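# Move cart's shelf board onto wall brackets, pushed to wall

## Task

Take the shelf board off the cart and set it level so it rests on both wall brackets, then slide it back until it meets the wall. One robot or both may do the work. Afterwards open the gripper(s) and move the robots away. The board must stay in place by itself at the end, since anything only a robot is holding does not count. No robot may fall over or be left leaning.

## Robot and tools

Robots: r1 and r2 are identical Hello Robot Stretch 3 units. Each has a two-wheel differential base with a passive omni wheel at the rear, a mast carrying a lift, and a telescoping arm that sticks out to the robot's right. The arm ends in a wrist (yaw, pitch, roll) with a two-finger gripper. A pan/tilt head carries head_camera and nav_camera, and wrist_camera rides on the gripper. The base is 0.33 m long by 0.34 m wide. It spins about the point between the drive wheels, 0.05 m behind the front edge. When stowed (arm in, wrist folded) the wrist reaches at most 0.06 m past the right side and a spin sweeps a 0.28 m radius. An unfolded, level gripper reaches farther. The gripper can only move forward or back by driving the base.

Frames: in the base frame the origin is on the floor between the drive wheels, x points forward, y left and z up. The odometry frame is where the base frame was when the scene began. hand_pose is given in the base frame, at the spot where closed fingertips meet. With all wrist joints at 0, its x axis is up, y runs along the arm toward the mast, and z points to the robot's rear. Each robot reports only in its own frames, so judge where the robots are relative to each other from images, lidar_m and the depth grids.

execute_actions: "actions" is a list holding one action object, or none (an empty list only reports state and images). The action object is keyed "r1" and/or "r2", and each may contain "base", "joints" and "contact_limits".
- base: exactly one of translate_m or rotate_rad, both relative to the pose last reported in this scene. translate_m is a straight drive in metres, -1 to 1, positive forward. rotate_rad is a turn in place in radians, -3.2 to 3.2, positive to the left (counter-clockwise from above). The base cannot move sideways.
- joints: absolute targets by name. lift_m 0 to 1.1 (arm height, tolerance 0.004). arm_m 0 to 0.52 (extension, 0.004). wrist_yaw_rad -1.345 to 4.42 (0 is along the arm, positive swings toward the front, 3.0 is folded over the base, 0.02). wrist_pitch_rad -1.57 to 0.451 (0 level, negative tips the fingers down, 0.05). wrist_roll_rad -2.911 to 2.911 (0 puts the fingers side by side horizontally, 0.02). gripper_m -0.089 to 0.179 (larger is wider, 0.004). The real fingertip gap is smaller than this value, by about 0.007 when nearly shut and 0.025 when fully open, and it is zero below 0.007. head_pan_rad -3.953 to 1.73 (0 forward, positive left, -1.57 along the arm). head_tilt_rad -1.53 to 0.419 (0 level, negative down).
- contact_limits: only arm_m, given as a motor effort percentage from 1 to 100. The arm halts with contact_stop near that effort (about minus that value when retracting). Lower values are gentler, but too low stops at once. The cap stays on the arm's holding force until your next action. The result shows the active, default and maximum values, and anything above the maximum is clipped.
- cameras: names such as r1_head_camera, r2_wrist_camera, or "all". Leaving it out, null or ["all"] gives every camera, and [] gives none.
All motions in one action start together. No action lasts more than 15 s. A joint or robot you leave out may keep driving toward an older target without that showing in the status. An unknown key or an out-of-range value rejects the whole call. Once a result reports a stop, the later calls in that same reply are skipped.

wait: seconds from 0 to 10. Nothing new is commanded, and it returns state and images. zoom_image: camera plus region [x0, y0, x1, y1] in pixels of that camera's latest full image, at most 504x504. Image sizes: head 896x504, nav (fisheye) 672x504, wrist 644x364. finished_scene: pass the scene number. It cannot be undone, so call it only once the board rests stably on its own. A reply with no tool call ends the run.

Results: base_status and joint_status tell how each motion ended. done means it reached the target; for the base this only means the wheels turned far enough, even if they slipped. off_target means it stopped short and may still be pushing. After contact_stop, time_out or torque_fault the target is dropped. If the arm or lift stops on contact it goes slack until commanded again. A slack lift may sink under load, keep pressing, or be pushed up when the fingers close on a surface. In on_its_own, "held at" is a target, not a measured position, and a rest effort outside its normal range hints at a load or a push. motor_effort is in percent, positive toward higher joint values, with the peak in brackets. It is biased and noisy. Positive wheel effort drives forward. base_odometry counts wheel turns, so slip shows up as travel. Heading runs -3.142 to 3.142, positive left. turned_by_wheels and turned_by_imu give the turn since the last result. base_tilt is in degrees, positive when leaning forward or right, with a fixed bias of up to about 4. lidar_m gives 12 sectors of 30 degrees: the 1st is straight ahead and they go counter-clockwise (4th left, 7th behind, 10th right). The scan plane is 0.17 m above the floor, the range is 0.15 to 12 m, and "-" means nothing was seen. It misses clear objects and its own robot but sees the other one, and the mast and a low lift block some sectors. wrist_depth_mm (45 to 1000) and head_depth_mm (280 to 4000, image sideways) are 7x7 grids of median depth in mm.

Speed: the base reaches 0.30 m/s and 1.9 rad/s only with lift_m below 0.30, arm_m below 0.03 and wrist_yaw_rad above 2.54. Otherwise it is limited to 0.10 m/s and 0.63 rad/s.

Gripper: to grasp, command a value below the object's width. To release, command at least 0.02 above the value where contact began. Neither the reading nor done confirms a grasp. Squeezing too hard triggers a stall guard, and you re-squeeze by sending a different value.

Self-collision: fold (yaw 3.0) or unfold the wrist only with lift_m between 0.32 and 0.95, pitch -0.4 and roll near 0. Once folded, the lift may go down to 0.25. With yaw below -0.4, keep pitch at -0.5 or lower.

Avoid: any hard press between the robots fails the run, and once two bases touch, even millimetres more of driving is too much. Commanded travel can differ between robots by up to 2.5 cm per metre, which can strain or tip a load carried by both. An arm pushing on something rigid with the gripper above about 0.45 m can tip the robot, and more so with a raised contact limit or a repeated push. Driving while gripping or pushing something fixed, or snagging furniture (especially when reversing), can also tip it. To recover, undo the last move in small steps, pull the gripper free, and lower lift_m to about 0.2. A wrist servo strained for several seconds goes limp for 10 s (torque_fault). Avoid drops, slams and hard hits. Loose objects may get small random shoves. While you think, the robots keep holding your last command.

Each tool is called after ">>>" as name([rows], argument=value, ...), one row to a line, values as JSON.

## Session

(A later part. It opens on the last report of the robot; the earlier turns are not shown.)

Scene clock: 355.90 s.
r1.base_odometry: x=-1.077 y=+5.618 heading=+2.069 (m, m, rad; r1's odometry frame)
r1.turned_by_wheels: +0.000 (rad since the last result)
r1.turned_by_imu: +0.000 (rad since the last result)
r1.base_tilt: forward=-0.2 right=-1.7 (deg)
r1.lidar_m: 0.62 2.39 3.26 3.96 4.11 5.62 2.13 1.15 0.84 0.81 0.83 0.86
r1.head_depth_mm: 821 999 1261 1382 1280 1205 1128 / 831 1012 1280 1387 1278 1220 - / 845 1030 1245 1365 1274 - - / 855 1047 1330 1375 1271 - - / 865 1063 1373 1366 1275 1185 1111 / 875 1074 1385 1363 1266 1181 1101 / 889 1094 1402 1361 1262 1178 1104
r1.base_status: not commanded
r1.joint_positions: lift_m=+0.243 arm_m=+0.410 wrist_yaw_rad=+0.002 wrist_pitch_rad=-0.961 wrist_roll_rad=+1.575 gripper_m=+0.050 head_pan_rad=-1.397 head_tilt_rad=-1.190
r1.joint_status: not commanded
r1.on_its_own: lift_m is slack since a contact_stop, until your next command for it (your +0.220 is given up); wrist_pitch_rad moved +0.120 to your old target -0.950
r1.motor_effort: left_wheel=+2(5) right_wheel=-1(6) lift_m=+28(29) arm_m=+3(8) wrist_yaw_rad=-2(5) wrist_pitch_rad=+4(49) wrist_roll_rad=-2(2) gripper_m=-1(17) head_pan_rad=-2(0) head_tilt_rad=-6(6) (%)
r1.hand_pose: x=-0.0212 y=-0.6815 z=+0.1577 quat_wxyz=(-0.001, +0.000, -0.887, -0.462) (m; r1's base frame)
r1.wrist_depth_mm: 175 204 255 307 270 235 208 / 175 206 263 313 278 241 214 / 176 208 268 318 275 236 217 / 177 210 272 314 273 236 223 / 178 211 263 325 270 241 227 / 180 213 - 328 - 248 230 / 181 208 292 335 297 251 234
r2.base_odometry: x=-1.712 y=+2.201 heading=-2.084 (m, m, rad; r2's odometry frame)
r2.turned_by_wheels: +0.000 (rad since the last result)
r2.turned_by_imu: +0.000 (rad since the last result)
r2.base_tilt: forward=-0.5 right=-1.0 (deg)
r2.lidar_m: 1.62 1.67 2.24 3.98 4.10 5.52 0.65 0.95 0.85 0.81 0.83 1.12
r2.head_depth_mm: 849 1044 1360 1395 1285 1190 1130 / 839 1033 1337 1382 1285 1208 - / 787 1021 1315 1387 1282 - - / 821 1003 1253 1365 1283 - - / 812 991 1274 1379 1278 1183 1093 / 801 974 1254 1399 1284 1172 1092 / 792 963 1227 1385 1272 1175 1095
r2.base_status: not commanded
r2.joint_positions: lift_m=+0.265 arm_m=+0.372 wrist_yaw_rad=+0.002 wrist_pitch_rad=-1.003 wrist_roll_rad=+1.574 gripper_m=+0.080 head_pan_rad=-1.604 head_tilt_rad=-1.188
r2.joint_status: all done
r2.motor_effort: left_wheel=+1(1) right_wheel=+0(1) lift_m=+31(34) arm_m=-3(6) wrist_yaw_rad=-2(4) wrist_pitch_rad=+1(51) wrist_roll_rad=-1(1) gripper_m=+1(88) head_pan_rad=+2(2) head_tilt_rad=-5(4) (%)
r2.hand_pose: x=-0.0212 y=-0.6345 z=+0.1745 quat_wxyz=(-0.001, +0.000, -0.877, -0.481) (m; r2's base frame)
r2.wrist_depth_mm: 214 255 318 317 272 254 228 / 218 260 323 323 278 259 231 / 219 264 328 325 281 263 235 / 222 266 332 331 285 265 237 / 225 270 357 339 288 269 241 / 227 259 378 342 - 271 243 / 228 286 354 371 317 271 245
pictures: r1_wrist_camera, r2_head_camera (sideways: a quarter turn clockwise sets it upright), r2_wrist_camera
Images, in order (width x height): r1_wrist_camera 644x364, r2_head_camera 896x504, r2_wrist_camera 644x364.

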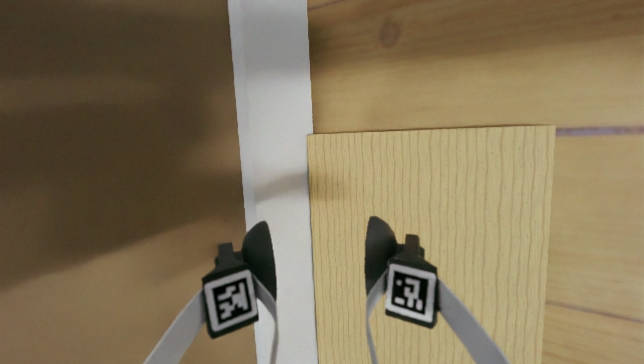

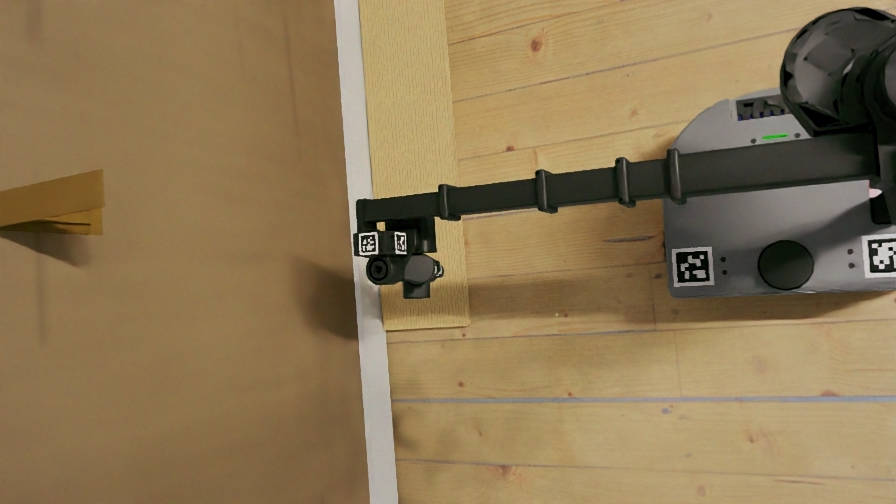

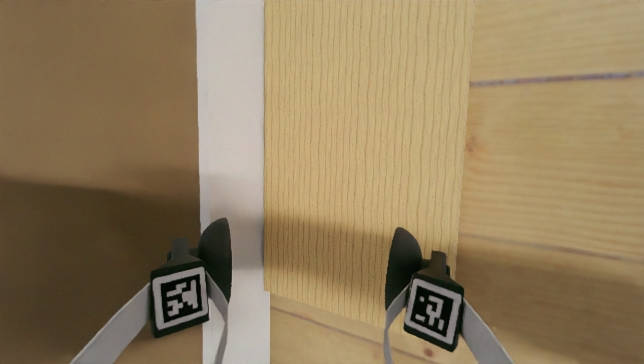

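>>> execute_actions(actions=[])

Scene clock: 356.77 s.
r1.base_odometry: x=-1.077 y=+5.618 heading=+2.069 (m, m, rad; r1's odometry frame)
r1.turned_by_wheels: +0.000 (rad since the last result)
r1.turned_by_imu: +0.000 (rad since the last result)
r1.base_tilt: forward=-0.2 right=-1.6 (deg)
r1.lidar_m: 0.62 2.39 3.26 3.94 4.13 5.64 2.12 1.15 0.84 0.81 0.83 0.86
r1.head_depth_mm: 823 998 1279 1393 1287 1193 1131 / 834 1012 1285 1393 1286 1205 - / 846 1029 1248 1371 1281 - - / 859 1043 1331 1365 1268 - - / 870 1063 1370 1363 1272 1177 1111 / 875 1076 1378 1363 1261 1179 1110 / 889 1094 1402 1365 1264 1180 1103
r1.base_status: not commanded
r1.joint_positions: lift_m=+0.243 arm_m=+0.410 wrist_yaw_rad=+0.002 wrist_pitch_rad=-0.961 wrist_roll_rad=+1.575 gripper_m=+0.050 head_pan_rad=-1.397 head_tilt_rad=-1.190
r1.joint_status: not commanded
r1.on_its_own: lift_m is slack since a contact_stop, until your next command for it (your +0.220 is given up)
r1.motor_effort: left_wheel=+2(5) right_wheel=-1(6) lift_m=+29(29) arm_m=+3(8) wrist_yaw_rad=-3(5) wrist_pitch_rad=+4(49) wrist_roll_rad=-2(2) gripper_m=+0(17) head_pan_rad=-2(0) head_tilt_rad=-6(6) (%)
r1.hand_pose: x=-0.0212 y=-0.6815 z=+0.1577 quat_wxyz=(-0.001, +0.000, -0.887, -0.462) (m; r1's base frame)
r1.wrist_depth_mm: 173 205 258 306 270 236 210 / 176 207 263 311 278 242 212 / 177 208 268 314 276 236 217 / 178 208 269 311 271 235 222 / 178 211 262 324 272 242 226 / 180 211 - 330 - 249 231 / 180 207 291 334 293 249 234
r2.base_odometry: x=-1.712 y=+2.201 heading=-2.084 (m, m, rad; r2's odometry frame)
r2.turned_by_wheels: +0.000 (rad since the last result)
r2.turned_by_imu: +0.000 (rad since the last result)
r2.base_tilt: forward=-0.4 right=-1.1 (deg)
r2.lidar_m: 1.62 1.67 2.24 3.98 4.10 5.47 0.65 0.95 0.85 0.81 0.83 1.12
r2.head_depth_mm: 847 1044 1365 1396 1282 1195 1128 / 841 1033 1341 1387 1279 1201 - / 787 1019 1317 1379 1281 - - / 822 1004 1251 1367 1278 - - / 812 989 1276 1373 1282 1181 1102 / 801 981 1257 1382 1279 1185 1094 / 791 966 1230 1386 1266 1180 1092
r2.base_status: not commanded
r2.joint_positions: lift_m=+0.265 arm_m=+0.372 wrist_yaw_rad=+0.002 wrist_pitch_rad=-1.003 wrist_roll_rad=+1.574 gripper_m=+0.080 head_pan_rad=-1.604 head_tilt_rad=-1.188
r2.joint_status: all done
r2.motor_effort: left_wheel=+1(1) right_wheel=-1(1) lift_m=+30(34) arm_m=-3(6) wrist_yaw_rad=-1(4) wrist_pitch_rad=+1(51) wrist_roll_rad=-1(1) gripper_m=+1(88) head_pan_rad=+2(2) head_tilt_rad=-6(4) (%)
r2.hand_pose: x=-0.0212 y=-0.6345 z=+0.1745 quat_wxyz=(-0.001, +0.000, -0.877, -0.481) (m; r2's base frame)
r2.wrist_depth_mm: 214 257 318 312 273 252 230 / 217 261 322 322 277 258 232 / 220 264 330 327 282 263 236 / 222 270 334 334 285 265 237 / 224 270 355 338 287 269 239 / 227 257 380 341 - 273 243 / 228 290 353 370 319 270 244
pictures: r1_head_camera (sideways: a quarter turn clockwise sets it upright), r1_nav_camera (sideways: a quarter turn counterclockwise sets it upright), r1_wrist_camera, r2_head_camera (sideways: a quarter turn clockwise sets it upright), r2_nav_camera (sideways: a quarter turn counterclockwise sets it upright), r2_wrist_camera
Images, in order (width x height): r1_head_camera 896x504, r1_nav_camera 672x504, r1_wrist_camera 644x364, r2_head_camera 896x504, r2_nav_camera 672x504, r2_wrist_camera 644x364.

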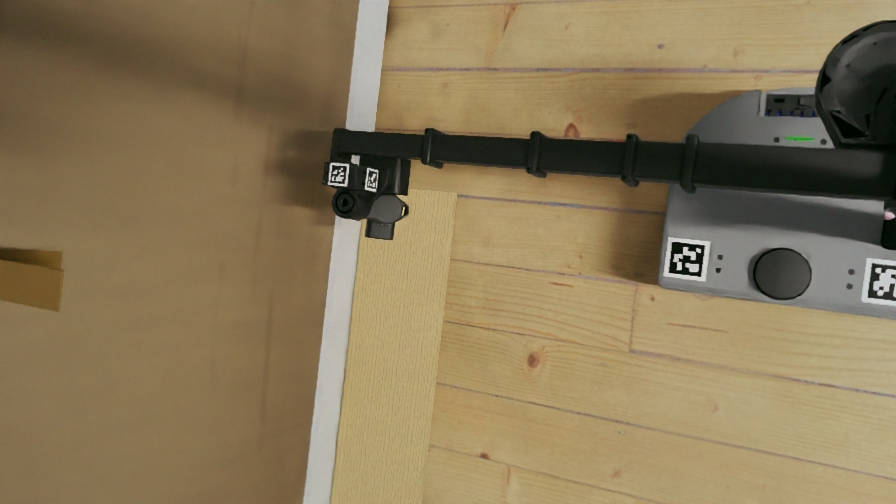

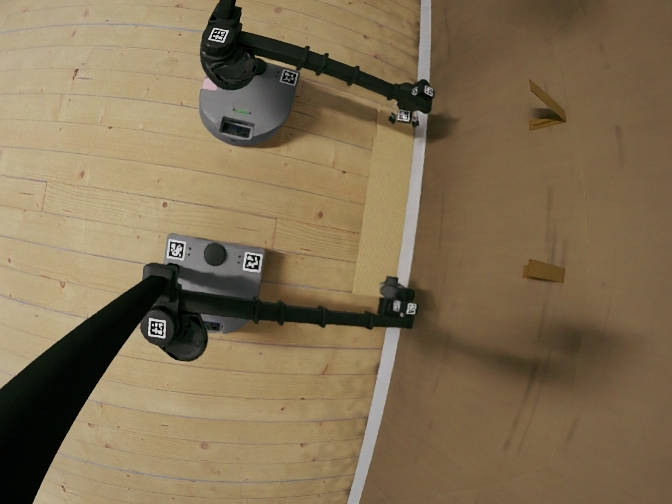

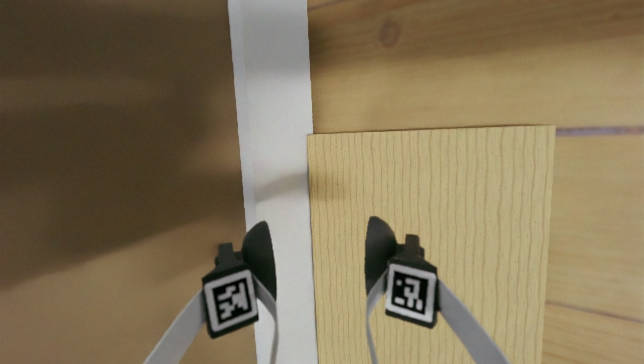

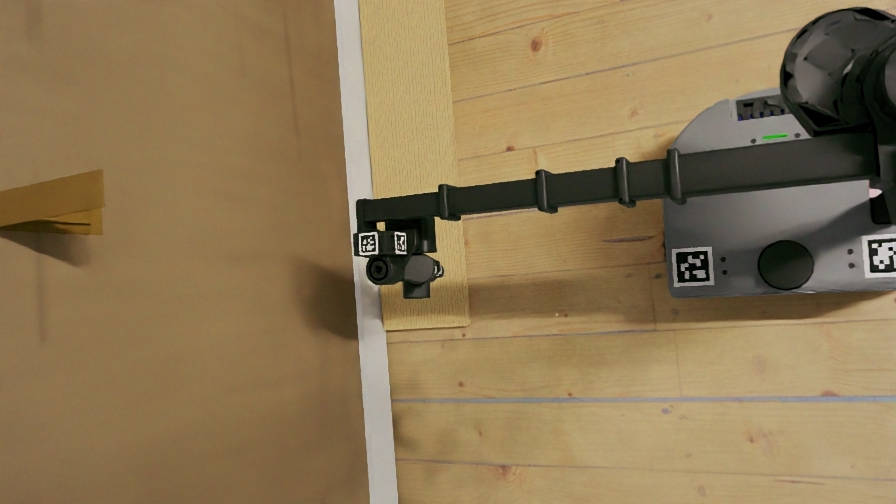

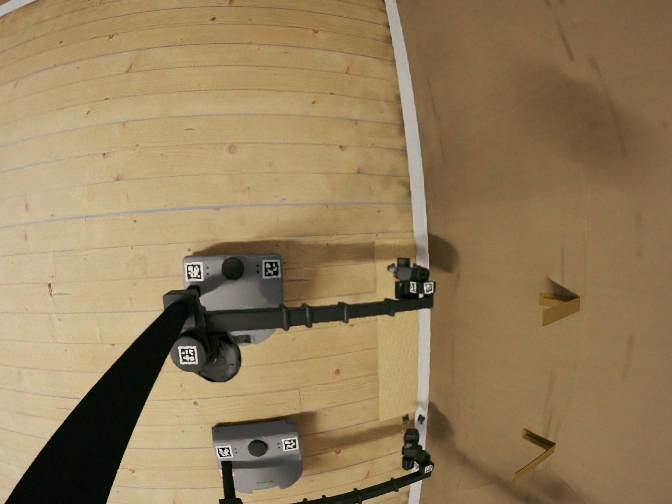

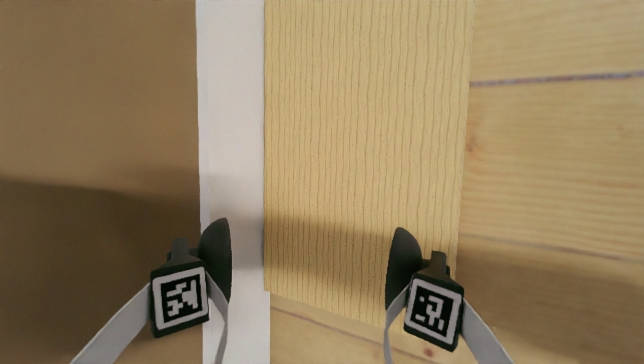

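>>> execute_actions([
  {"r1":{"joints":{"lift_m":0.32,"arm_m":0.45,"wrist_pitch_rad":-0.5,"wrist_roll_rad":0.0,"gripper_m":0.12,"wrist_yaw_rad":1.57},"base":{"translate_m":-0.35}},"r2":{"joints":{"lift_m":0.32,"arm_m":0.45,"wrist_pitch_rad":-0.5,"wrist_roll_rad":0.0,"gripper_m":0.12,"wrist_yaw_rad":-1.34},"base":{"translate_m":0.35}}},
])

Scene clock: 364.67 s.
r1.base_odometry: x=-0.910 y=+5.310 heading=+2.069 (m, m, rad; r1's odometry frame)
r1.turned_by_wheels: +0.000 (rad since the last result)
r1.turned_by_imu: +0.002 (rad since the last result)
r1.base_tilt: forward=-0.2 right=-1.7 (deg)
r1.lidar_m: 1.31 2.76 3.76 3.95 4.11 5.58 1.78 1.15 0.84 0.81 0.84 1.14
r1.head_depth_mm: 826 1000 1274 1382 1277 1202 1141 / 840 1018 1292 1384 1287 1204 - / 847 1030 1396 1386 1279 - - / 856 1048 1250 1378 1270 - - / 870 1068 1379 1375 1267 1185 1113 / 880 1083 1380 1369 1261 1179 1104 / 888 1101 1413 1360 1258 1171 1105
r1.base_status: done
r1.joint_positions: lift_m=+0.320 arm_m=+0.450 wrist_yaw_rad=+1.568 wrist_pitch_rad=-0.518 wrist_roll_rad=+0.005 gripper_m=+0.120 head_pan_rad=-1.397 head_tilt_rad=-1.190
r1.joint_status: all done
r1.motor_effort: left_wheel=+2(5) right_wheel=-1(6) lift_m=+35(38) arm_m=+3(3) wrist_yaw_rad=+2(4) wrist_pitch_rad=+7(7) wrist_roll_rad=-2(3) gripper_m=+0(93) head_pan_rad=-1(1) head_tilt_rad=-6(6) (%)
r1.hand_pose: x=+0.1893 y=-0.5954 z=+0.3106 quat_wxyz=(+0.611, +0.612, -0.357, +0.353) (m; r1's base frame)
r1.wrist_depth_mm: - - - - 660 352 243 / - - - - 687 359 244 / 923 886 873 820 677 366 247 / 732 698 713 661 609 366 248 / 602 606 601 570 553 348 250 / 520 530 505 495 468 - 254 / 456 430 454 433 419 378 244
r2.base_odometry: x=-1.883 y=+1.896 heading=-2.084 (m, m, rad; r2's odometry frame)
r2.turned_by_wheels: +0.000 (rad since the last result)
r2.turned_by_imu: +0.003 (rad since the last result)
r2.base_tilt: forward=-0.5 right=-1.0 (deg)
r2.lidar_m: 1.27 1.31 1.76 3.99 4.10 5.57 1.36 1.17 0.84 0.80 0.82 1.11
r2.head_depth_mm: 838 1029 1345 1393 1292 1188 - / 830 1018 1329 1386 1295 1200 - / 820 1007 1256 1399 1296 - - / 809 988 1158 1405 1286 - - / 803 981 1251 1398 1279 1185 1095 / 791 971 1231 1394 1273 1186 1096 / 784 950 1217 1394 1276 1175 1089
r2.base_status: done
r2.joint_positions: lift_m=+0.320 arm_m=+0.450 wrist_yaw_rad=-1.337 wrist_pitch_rad=-0.518 wrist_roll_rad=+0.004 gripper_m=+0.120 head_pan_rad=-1.604 head_tilt_rad=-1.188
r2.joint_status: all done
r2.motor_effort: left_wheel=+0(7) right_wheel=+0(4) lift_m=+31(31) arm_m=+3(3) wrist_yaw_rad=-2(4) wrist_pitch_rad=+9(9) wrist_roll_rad=-2(3) gripper_m=+0(89) head_pan_rad=+2(2) head_tilt_rad=-4(5) (%)
r2.hand_pose: x=-0.2263 y=-0.6432 z=+0.3107 quat_wxyz=(+0.422, -0.282, -0.649, -0.566) (m; r2's base frame)
r2.wrist_depth_mm: 188 244 377 830 - - - / 192 252 397 913 - - - / 197 261 420 800 897 909 945 / 203 270 441 663 719 726 745 / 209 263 468 571 600 612 617 / 213 - 453 487 513 523 532 / 216 316 409 424 449 461 464
pictures: r1_head_camera (sideways: a quarter turn clockwise sets it upright), r1_nav_camera (sideways: a quarter turn counterclockwise sets it upright), r1_wrist_camera, r2_head_camera (sideways: a quarter turn clockwise sets it upright), r2_nav_camera (sideways: a quarter turn counterclockwise sets it upright), r2_wrist_camera
Images, in order (width x height): r1_head_camera 896x504, r1_nav_camera 672x504, r1_wrist_camera 644x364, r2_head_camera 896x504, r2_nav_camera 672x504, r2_wrist_camera 644x364.

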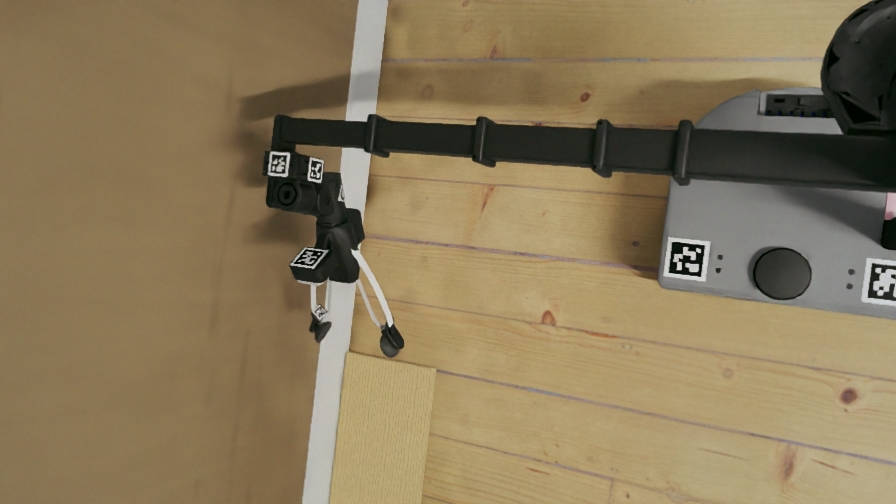

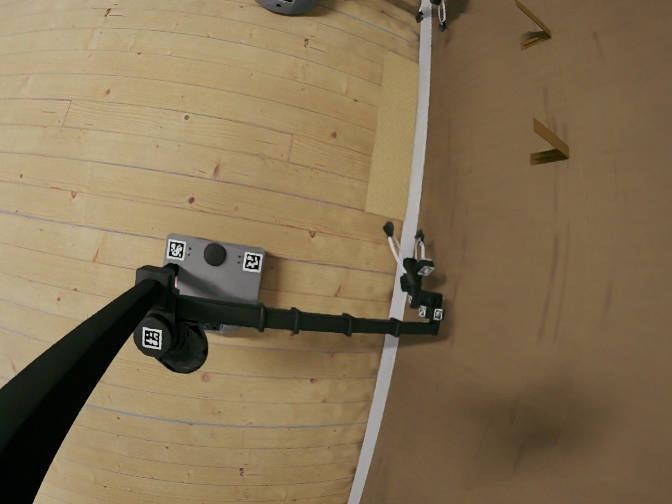

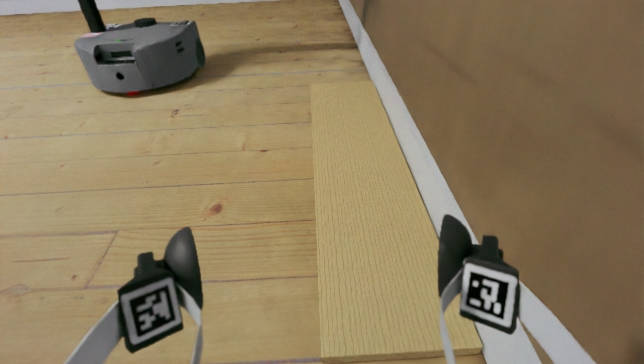

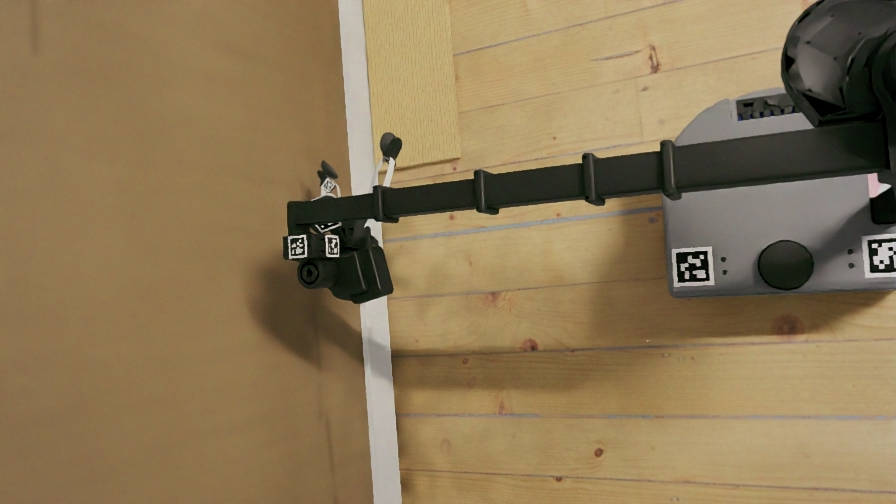

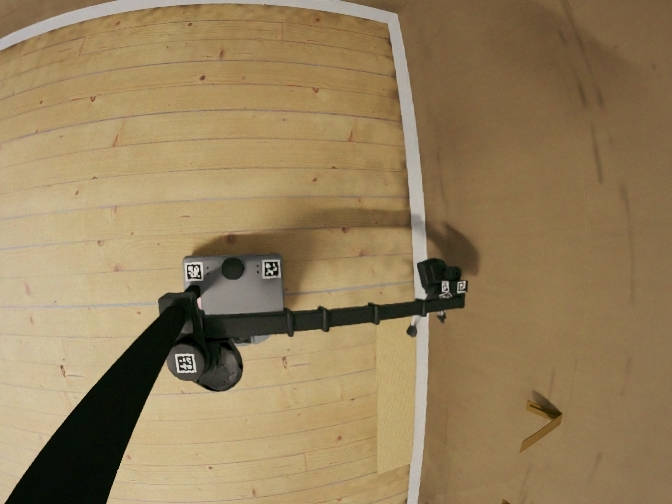

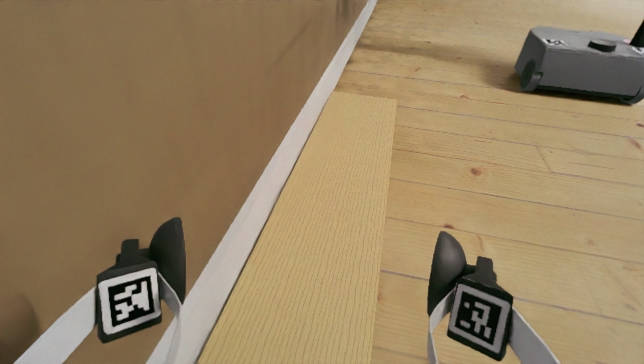

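>>> execute_actions([
  {"r1":{"joints":{"arm_m":0.52,"gripper_m":0.11},"base":{"translate_m":-0.02}},"r2":{"joints":{"arm_m":0.477,"gripper_m":0.11},"base":{"translate_m":0.13}}},
], cameras=[])

>>> execute_actions([
  {"r1":{"joints":{"lift_m":0.03}},"r2":{"joints":{"lift_m":0.03}}},
], cameras=["r1_head_camera","r1_wrist_camera","r2_head_camera","r2_wrist_camera"])

Scene clock: 367.57 s.
r1.base_odometry: x=-0.900 y=+5.292 heading=+2.069 (m, m, rad; r1's odometry frame)
r1.turned_by_wheels: +0.000 (rad since the last result)
r1.turned_by_imu: +0.001 (rad since the last result)
r1.base_tilt: forward=-0.1 right=-1.6 (deg)
r1.lidar_m: 1.46 2.77 3.78 3.95 4.11 5.63 1.76 1.15 0.84 0.81 0.84 1.14
r1.head_depth_mm: 829 1002 1275 1383 1291 1197 1139 / 839 1010 1291 1386 1284 1203 - / 849 1001 1368 1384 1268 - - / 855 1047 1427 1383 1272 - - / 870 1062 1372 1372 1270 1185 1115 / 880 1076 1374 1359 1264 1179 1103 / 891 1100 1405 1369 1266 1178 1104
r1.base_status: done
r1.joint_positions: lift_m=+0.320 arm_m=+0.517 wrist_yaw_rad=+1.568 wrist_pitch_rad=-0.518 wrist_roll_rad=+0.005 gripper_m=+0.110 head_pan_rad=-1.397 head_tilt_rad=-1.190
r1.joint_status: all done
joint sent to its limit — the command would take r1.arm_m past its upper limit, so that joint was sent only as far as its limit.
r1.motor_effort: left_wheel=+2(4) right_wheel=-2(6) lift_m=+35(35) arm_m=+3(1) wrist_yaw_rad=+2(2) wrist_pitch_rad=+7(7) wrist_roll_rad=-2(2) gripper_m=+0(54) head_pan_rad=-1(2) head_tilt_rad=-6(7) (%)
r1.hand_pose: x=+0.1893 y=-0.6629 z=+0.3106 quat_wxyz=(+0.611, +0.612, -0.357, +0.353) (m; r1's base frame)
r1.wrist_depth_mm: - - - - 453 243 163 / - - - - 467 246 166 / 927 883 865 824 475 250 167 / 728 731 701 672 505 250 170 / 609 597 589 553 516 254 171 / 520 525 500 479 468 227 172 / 455 438 442 429 425 284 173
r2.base_odometry: x=-1.947 y=+1.783 heading=-2.084 (m, m, rad; r2's odometry frame)
r2.turned_by_wheels: +0.000 (rad since the last result)
r2.turned_by_imu: +0.001 (rad since the last result)
r2.base_tilt: forward=-0.4 right=-1.1 (deg)
r2.lidar_m: 1.14 1.17 1.58 3.97 4.11 5.53 1.50 1.16 0.83 0.80 0.82 1.10
r2.head_depth_mm: 833 1030 1339 1407 1293 1197 - / 827 1017 1315 1404 1289 1201 - / 815 999 1253 1407 1296 - - / 809 989 1140 1391 1280 - - / 795 974 1244 1396 1279 1182 1097 / 786 959 1235 1401 1278 1180 1095 / 779 949 1213 1388 1269 1175 1095
r2.base_status: done
r2.joint_positions: lift_m=+0.320 arm_m=+0.477 wrist_yaw_rad=-1.338 wrist_pitch_rad=-0.518 wrist_roll_rad=+0.004 gripper_m=+0.110 head_pan_rad=-1.604 head_tilt_rad=-1.188
r2.joint_status: all done
r2.motor_effort: left_wheel=+0(8) right_wheel=+0(3) lift_m=+30(30) arm_m=+3(2) wrist_yaw_rad=-1(2) wrist_pitch_rad=+9(9) wrist_roll_rad=-2(2) gripper_m=+0(51) head_pan_rad=+2(1) head_tilt_rad=-4(4) (%)
r2.hand_pose: x=-0.2264 y=-0.6701 z=+0.3107 quat_wxyz=(+0.422, -0.282, -0.649, -0.566) (m; r2's base frame)
r2.wrist_depth_mm: 159 203 312 698 - - - / 164 211 331 784 - - - / 169 218 352 773 881 926 945 / 174 227 376 647 716 734 734 / 179 223 407 563 591 613 617 / 183 - 421 484 500 523 527 / - 274 420 446 447 455 461
pictures: none
No camera images: the call's "cameras" was empty. Leave "cameras" out to get every camera's image.

Scene clock: 371.03 s.
r1.base_odometry: x=-0.900 y=+5.292 heading=+2.069 (m, m, rad; r1's odometry frame)
r1.turned_by_wheels: +0.000 (rad since the last result)
r1.turned_by_imu: +0.001 (rad since the last result)
r1.base_tilt: forward=-0.2 right=-1.6 (deg)
r1.lidar_m: 1.46 2.77 3.80 3.95 4.09 5.65 1.77 1.15 0.84 0.81 0.84 1.14
r1.head_depth_mm: 826 1005 1268 1388 1289 1202 1118 / 837 1015 1292 1383 1279 1203 - / 844 1032 1268 1383 1290 - - / 857 1045 1349 1370 1269 - - / 867 1059 1379 1379 1276 1183 1111 / 883 1081 1383 1369 1269 1180 1108 / 889 1098 1413 1369 1260 1180 1098
r1.base_status: not commanded
r1.joint_positions: lift_m=+0.030 arm_m=+0.517 wrist_yaw_rad=+1.568 wrist_pitch_rad=-0.518 wrist_roll_rad=+0.005 gripper_m=+0.110 head_pan_rad=-1.397 head_tilt_rad=-1.190
r1.joint_status: all done
r1.motor_effort: left_wheel=+2(1) right_wheel=-1(1) lift_m=+23(30) arm_m=+4(2) wrist_yaw_rad=+1(1) wrist_pitch_rad=+7(7) wrist_roll_rad=-2(2) gripper_m=+0(1) head_pan_rad=-1(1) head_tilt_rad=-6(6) (%)
r1.hand_pose: x=+0.1893 y=-0.6629 z=+0.0212 quat_wxyz=(+0.611, +0.612, -0.357, +0.353) (m; r1's base frame)
r1.wrist_depth_mm: 662 625 593 513 408 227 164 / 420 417 381 348 333 224 157 / 319 309 281 263 259 225 152 / 253 249 244 241 238 220 153 / 208 207 206 202 200 197 155 / 179 180 175 175 172 174 157 / 157 151 154 153 151 147 145
r2.base_odometry: x=-1.947 y=+1.783 heading=-2.084 (m, m, rad; r2's odometry frame)
r2.turned_by_wheels: +0.000 (rad since the last result)
r2.turned_by_imu: +0.001 (rad since the last result)
r2.base_tilt: forward=-0.5 right=-1.1 (deg)
r2.lidar_m: 1.14 1.18 1.57 3.98 4.13 5.50 1.51 1.16 0.83 0.80 0.82 1.10
r2.head_depth_mm: 833 1033 1328 1390 1293 1196 1107 / 821 1011 1334 1402 1289 1196 - / 811 996 1293 1415 1290 - - / 806 987 1276 1365 1278 - - / 796 976 1246 1391 1276 1175 1096 / 789 962 1226 1394 1281 1178 1094 / 783 948 1211 1389 1268 1180 1096
r2.base_status: not commanded
r2.joint_positions: lift_m=+0.030 arm_m=+0.477 wrist_yaw_rad=-1.339 wrist_pitch_rad=-0.514 wrist_roll_rad=+0.002 gripper_m=+0.110 head_pan_rad=-1.604 head_tilt_rad=-1.188
r2.joint_status: all done
r2.motor_effort: left_wheel=+2(2) right_wheel=-2(2) lift_m=+23(25) arm_m=+3(3) wrist_yaw_rad=-1(2) wrist_pitch_rad=+7(9) wrist_roll_rad=-1(1) gripper_m=+0(1) head_pan_rad=+3(2) head_tilt_rad=-3(4) (%)
r2.hand_pose: x=-0.2270 y=-0.6701 z=+0.0219 quat_wxyz=(+0.424, -0.283, -0.648, -0.565) (m; r2's base frame)
r2.wrist_depth_mm: 159 199 285 479 556 669 702 / 154 192 302 352 365 431 440 / 153 200 282 291 284 319 325 / 158 207 236 242 247 251 258 / 163 194 199 202 207 209 213 / 162 - 170 173 175 179 181 / - 145 149 151 153 156 158
pictures: r1_head_camera (sideways: a quarter turn clockwise sets it upright), r1_wrist_camera, r2_head_camera (sideways: a quarter turn clockwise sets it upright), r2_wrist_camera
Images, in order (width x height): r1_head_camera 896x504, r1_wrist_camera 644x364, r2_head_camera 896x504, r2_wrist_camera 644x364.

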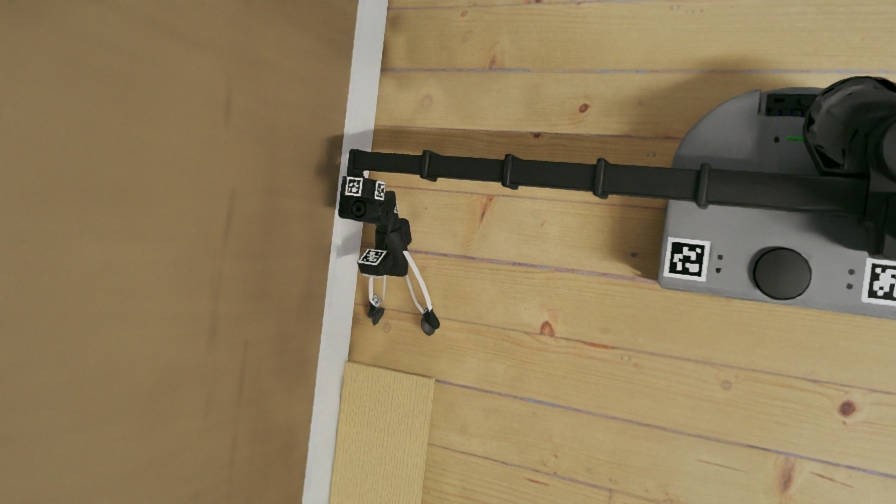

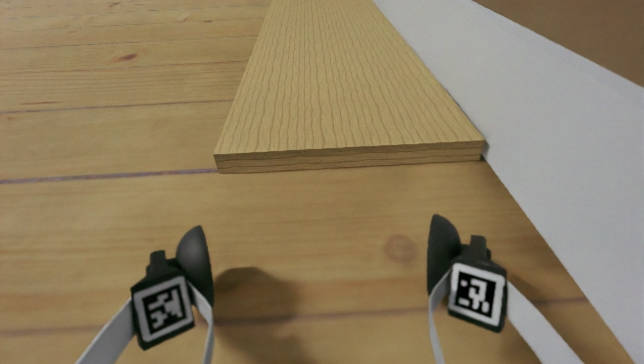

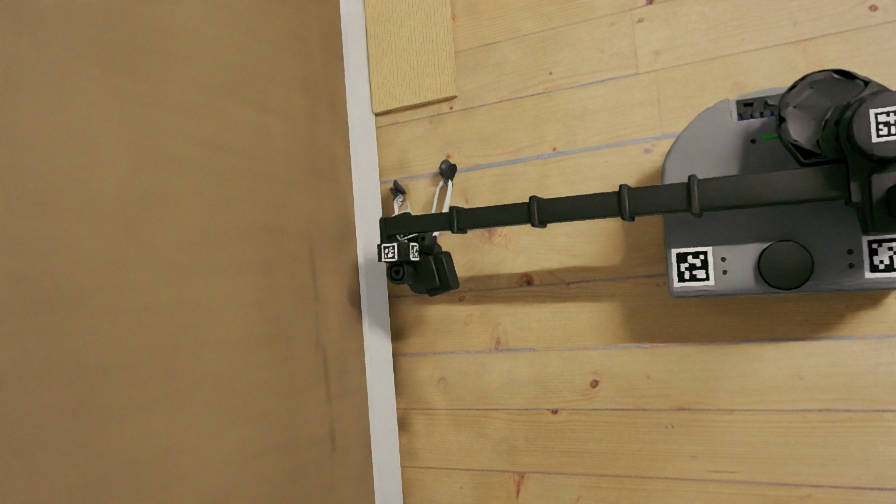

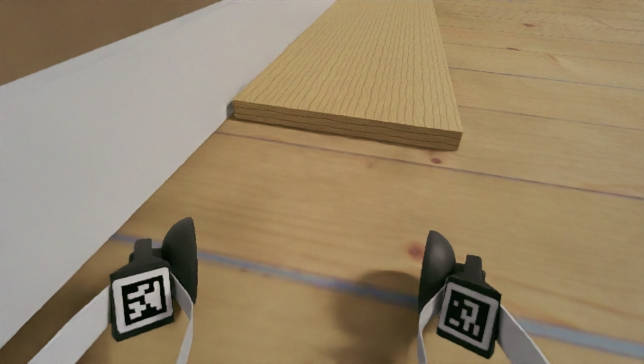

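>>> execute_actions([
  {"r1":{"base":{"translate_m":0.06}},"r2":{"base":{"translate_m":-0.08}}},
], cameras=["r1_head_camera","r1_wrist_camera","r2_head_camera","r2_wrist_camera"])

Scene clock: 373.07 s.
r1.base_odometry: x=-0.929 y=+5.345 heading=+2.069 (m, m, rad; r1's odometry frame)
r1.turned_by_wheels: +0.000 (rad since the last result)
r1.turned_by_imu: +0.000 (rad since the last result)
r1.base_tilt: forward=-0.1 right=-1.6 (deg)
r1.lidar_m: 1.32 2.71 3.72 3.97 4.11 5.61 1.82 1.15 0.84 0.81 0.84 1.14
r1.head_depth_mm: 825 1005 1267 1382 1286 1204 1122 / 837 1013 1292 1370 1278 1203 - / 852 1030 1275 1383 1287 - - / 855 1040 1340 1372 1279 - - / 866 1065 1382 1370 1276 1176 1113 / 881 1085 1385 1375 1268 1181 1106 / 893 1099 1402 1365 1265 1180 1098
r1.base_status: done
r1.joint_positions: lift_m=+0.030 arm_m=+0.517 wrist_yaw_rad=+1.568 wrist_pitch_rad=-0.518 wrist_roll_rad=+0.005 gripper_m=+0.110 head_pan_rad=-1.397 head_tilt_rad=-1.190
r1.joint_status: not commanded
r1.motor_effort: left_wheel=+1(6) right_wheel=-1(4) lift_m=+22(22) arm_m=+4(3) wrist_yaw_rad=+2(1) wrist_pitch_rad=+7(7) wrist_roll_rad=-2(2) gripper_m=+0(1) head_pan_rad=-1(1) head_tilt_rad=-6(6) (%)
r1.hand_pose: x=+0.1893 y=-0.6629 z=+0.0212 quat_wxyz=(+0.611, +0.612, -0.357, +0.353) (m; r1's base frame)
r1.wrist_depth_mm: 657 633 593 506 409 225 164 / 429 414 386 347 332 222 157 / 320 310 282 265 259 227 152 / 252 249 218 213 209 203 153 / 210 208 200 200 200 196 155 / 180 182 176 172 172 174 156 / 157 151 155 152 151 146 145
r2.base_odometry: x=-1.908 y=+1.853 heading=-2.083 (m, m, rad; r2's odometry frame)
r2.turned_by_wheels: +0.000 (rad since the last result)
r2.turned_by_imu: +0.000 (rad since the last result)
r2.base_tilt: forward=-0.5 right=-1.0 (deg)
r2.lidar_m: 1.22 1.25 1.69 3.97 4.13 5.49 1.37 1.16 0.84 0.80 0.82 1.11
r2.head_depth_mm: 834 1032 1348 1391 1289 1195 1102 / 827 1017 1320 1385 1280 1196 - / 819 1002 1296 1414 1285 - - / 808 992 1277 1366 1274 - - / 798 981 1253 1385 1278 1184 1096 / 791 963 1224 1388 1286 1180 1096 / 783 951 1217 1383 1275 1178 1092
r2.base_status: done
r2.joint_positions: lift_m=+0.030 arm_m=+0.477 wrist_yaw_rad=-1.339 wrist_pitch_rad=-0.514 wrist_roll_rad=+0.002 gripper_m=+0.110 head_pan_rad=-1.604 head_tilt_rad=-1.188
r2.joint_status: not commanded
r2.motor_effort: left_wheel=+5(6) right_wheel=-3(8) lift_m=+24(23) arm_m=+3(3) wrist_yaw_rad=-2(1) wrist_pitch_rad=+6(7) wrist_roll_rad=-1(1) gripper_m=+0(0) head_pan_rad=+2(3) head_tilt_rad=-3(4) (%)
r2.hand_pose: x=-0.2270 y=-0.6701 z=+0.0219 quat_wxyz=(+0.424, -0.283, -0.648, -0.565) (m; r2's base frame)
r2.wrist_depth_mm: 161 201 292 481 583 660 700 / 156 195 304 352 367 430 443 / 156 202 257 264 271 317 327 / 160 210 235 229 225 250 258 / 165 194 198 201 206 208 213 / 162 - 170 173 175 179 181 / - 144 149 151 152 156 157
pictures: r1_head_camera (sideways: a quarter turn clockwise sets it upright), r1_wrist_camera, r2_head_camera (sideways: a quarter turn clockwise sets it upright), r2_wrist_camera
Images, in order (width x height): r1_head_camera 896x504, r1_wrist_camera 644x364, r2_head_camera 896x504, r2_wrist_camera 644x364.

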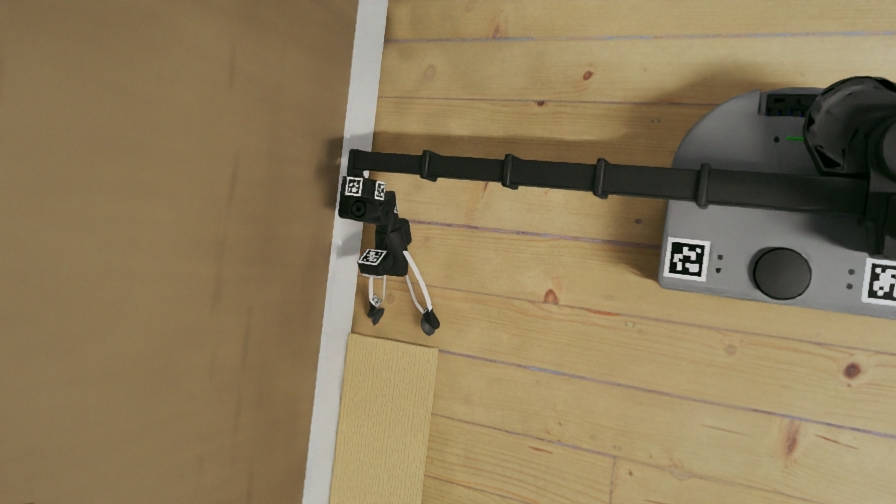

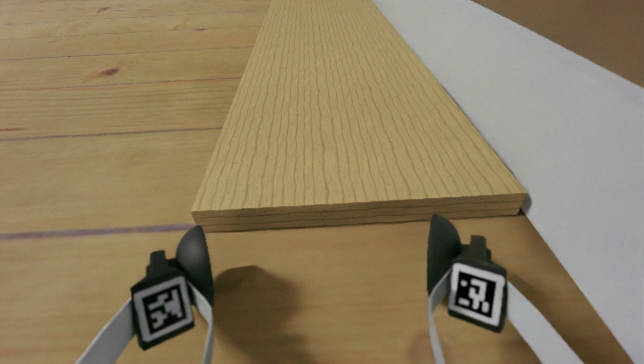

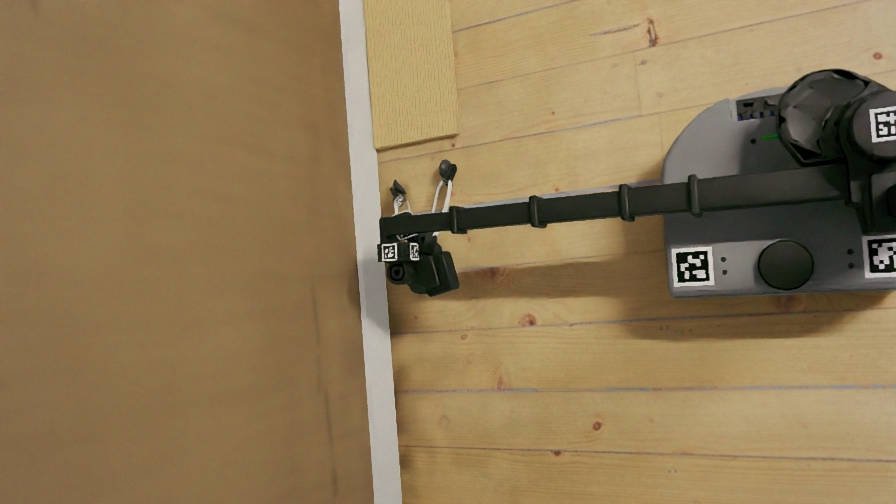

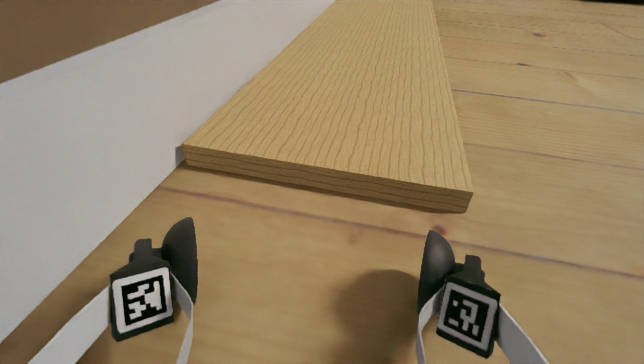

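>>> execute_actions([
  {"r1":{"base":{"translate_m":0.03},"joints":{"gripper_m":0.085}},"r2":{"base":{"translate_m":-0.06},"joints":{"gripper_m":0.085,"arm_m":0.49}}},
], cameras=["r1_head_camera","r1_wrist_camera","r2_head_camera","r2_wrist_camera"])

Scene clock: 376.03 s.
r1.base_odometry: x=-0.943 y=+5.371 heading=+2.068 (m, m, rad; r1's odometry frame)
r1.turned_by_wheels: -0.001 (rad since the last result)
r1.turned_by_imu: +0.000 (rad since the last result)
r1.base_tilt: forward=-0.1 right=-1.7 (deg)
r1.lidar_m: 1.23 2.68 3.66 3.94 4.12 5.61 1.85 1.15 0.84 0.81 0.84 1.14
r1.head_depth_mm: 824 1000 1275 1392 1290 1200 1122 / 836 1016 1302 1382 1283 1207 - / 846 1030 1273 1389 1282 - - / 860 1051 1327 1369 1274 - - / 863 1067 1373 1366 1272 1184 1107 / 880 1083 1387 1356 1267 1182 1106 / 892 1100 1404 1361 1270 1169 1103
r1.base_status: done
r1.joint_positions: lift_m=+0.030 arm_m=+0.517 wrist_yaw_rad=+1.571 wrist_pitch_rad=-0.523 wrist_roll_rad=+0.004 gripper_m=+0.085 head_pan_rad=-1.397 head_tilt_rad=-1.190
r1.joint_status: all done
r1.motor_effort: left_wheel=-13(25) right_wheel=+14(27) lift_m=+22(22) arm_m=+4(3) wrist_yaw_rad=-1(1) wrist_pitch_rad=+9(10) wrist_roll_rad=-2(2) gripper_m=-1(89) head_pan_rad=-1(1) head_tilt_rad=-6(5) (%)
r1.hand_pose: x=+0.1886 y=-0.6624 z=+0.0201 quat_wxyz=(+0.612, +0.613, -0.355, +0.352) (m; r1's base frame)
r1.wrist_depth_mm: 639 614 584 488 405 225 164 / 419 409 373 342 332 221 158 / 314 307 278 260 256 224 152 / 250 247 215 211 208 199 153 / 208 206 186 184 184 185 155 / 178 177 175 173 171 172 156 / 156 153 153 152 151 149 144
r2.base_odometry: x=-1.879 y=+1.905 heading=-2.082 (m, m, rad; r2's odometry frame)
r2.turned_by_wheels: +0.001 (rad since the last result)
r2.turned_by_imu: +0.010 (rad since the last result)
r2.base_tilt: forward=-0.4 right=-1.1 (deg)
r2.lidar_m: 1.28 1.32 1.79 3.97 4.12 5.56 1.27 1.15 0.83 0.80 0.83 1.11
r2.head_depth_mm: 834 1023 1330 1377 1293 1188 1105 / 825 1014 1314 1388 1289 1197 - / 821 1006 1304 1397 1288 - - / 810 988 1277 1364 1285 - - / 802 981 1263 1397 1278 1183 1093 / 793 964 1246 1392 1273 1178 1100 / 787 953 1221 1391 1280 1180 1093
r2.base_status: done
r2.joint_positions: lift_m=+0.030 arm_m=+0.490 wrist_yaw_rad=-1.349 wrist_pitch_rad=-0.517 wrist_roll_rad=+0.001 gripper_m=+0.085 head_pan_rad=-1.604 head_tilt_rad=-1.188
r2.joint_status: all done
r2.on_its_own: left_wheel is at rest, and its effort (+22) is outside its rest range (-18 to +18); right_wheel is at rest, and its effort (-23) is outside its rest range (-18 to +18)
r2.motor_effort: left_wheel=+22(32) right_wheel=-23(36) lift_m=+23(23) arm_m=+3(2) wrist_yaw_rad=+6(8) wrist_pitch_rad=+8(12) wrist_roll_rad=-1(1) gripper_m=-1(86) head_pan_rad=+2(2) head_tilt_rad=-4(4) (%)
r2.hand_pose: x=-0.2271 y=-0.6809 z=+0.0212 quat_wxyz=(+0.421, -0.286, -0.647, -0.568) (m; r2's base frame)
r2.wrist_depth_mm: 149 188 270 475 550 658 681 / 146 178 281 349 361 422 441 / 143 185 249 263 270 313 324 / 147 193 208 212 216 242 257 / 152 189 192 188 185 195 212 / 156 170 170 173 176 175 181 / 146 144 150 151 150 156 158
pictures: r1_head_camera (sideways: a quarter turn clockwise sets it upright), r1_wrist_camera, r2_head_camera (sideways: a quarter turn clockwise sets it upright), r2_wrist_camera
Images, in order (width x height): r1_head_camera 896x504, r1_wrist_camera 644x364, r2_head_camera 896x504, r2_wrist_camera 644x364.

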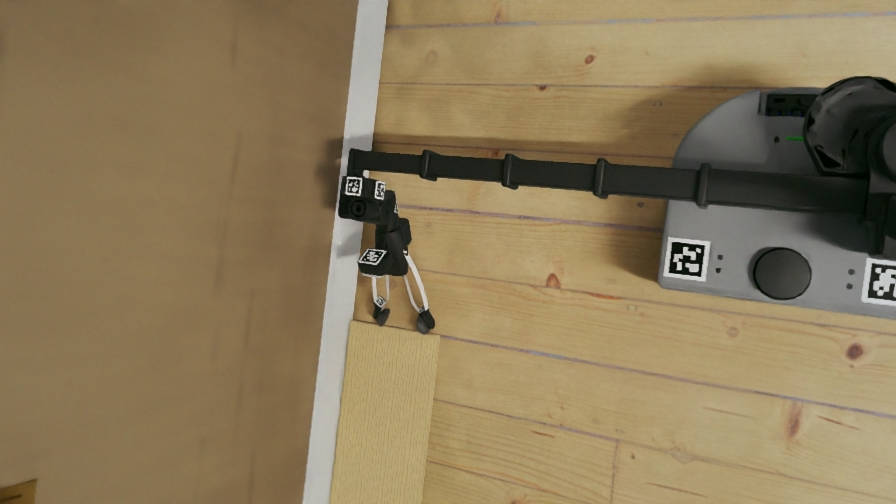

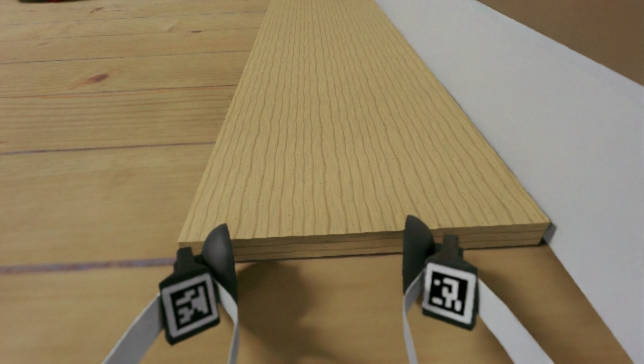

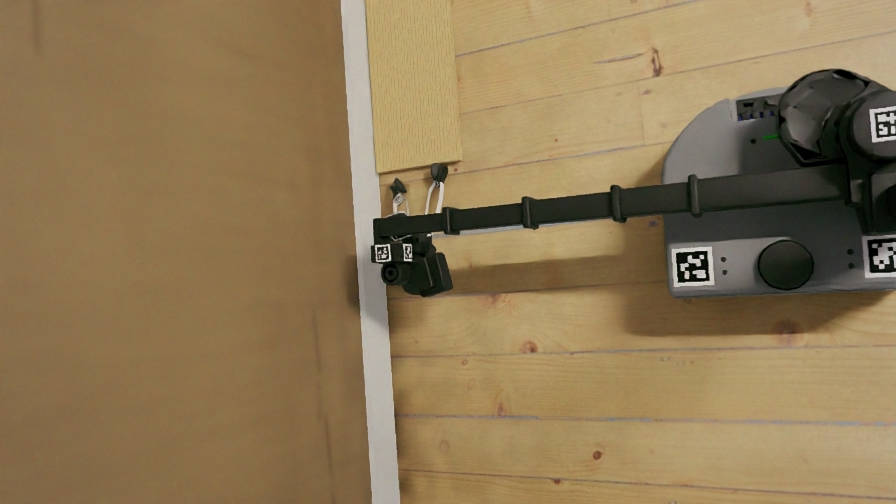

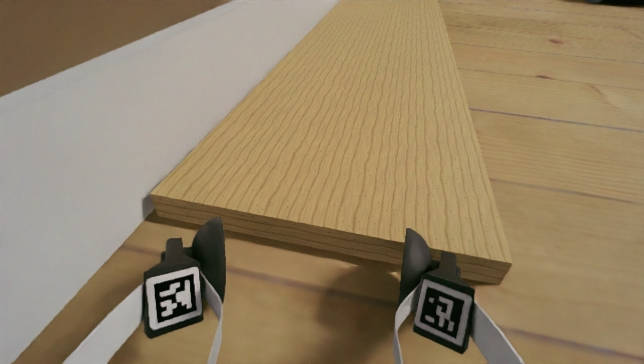

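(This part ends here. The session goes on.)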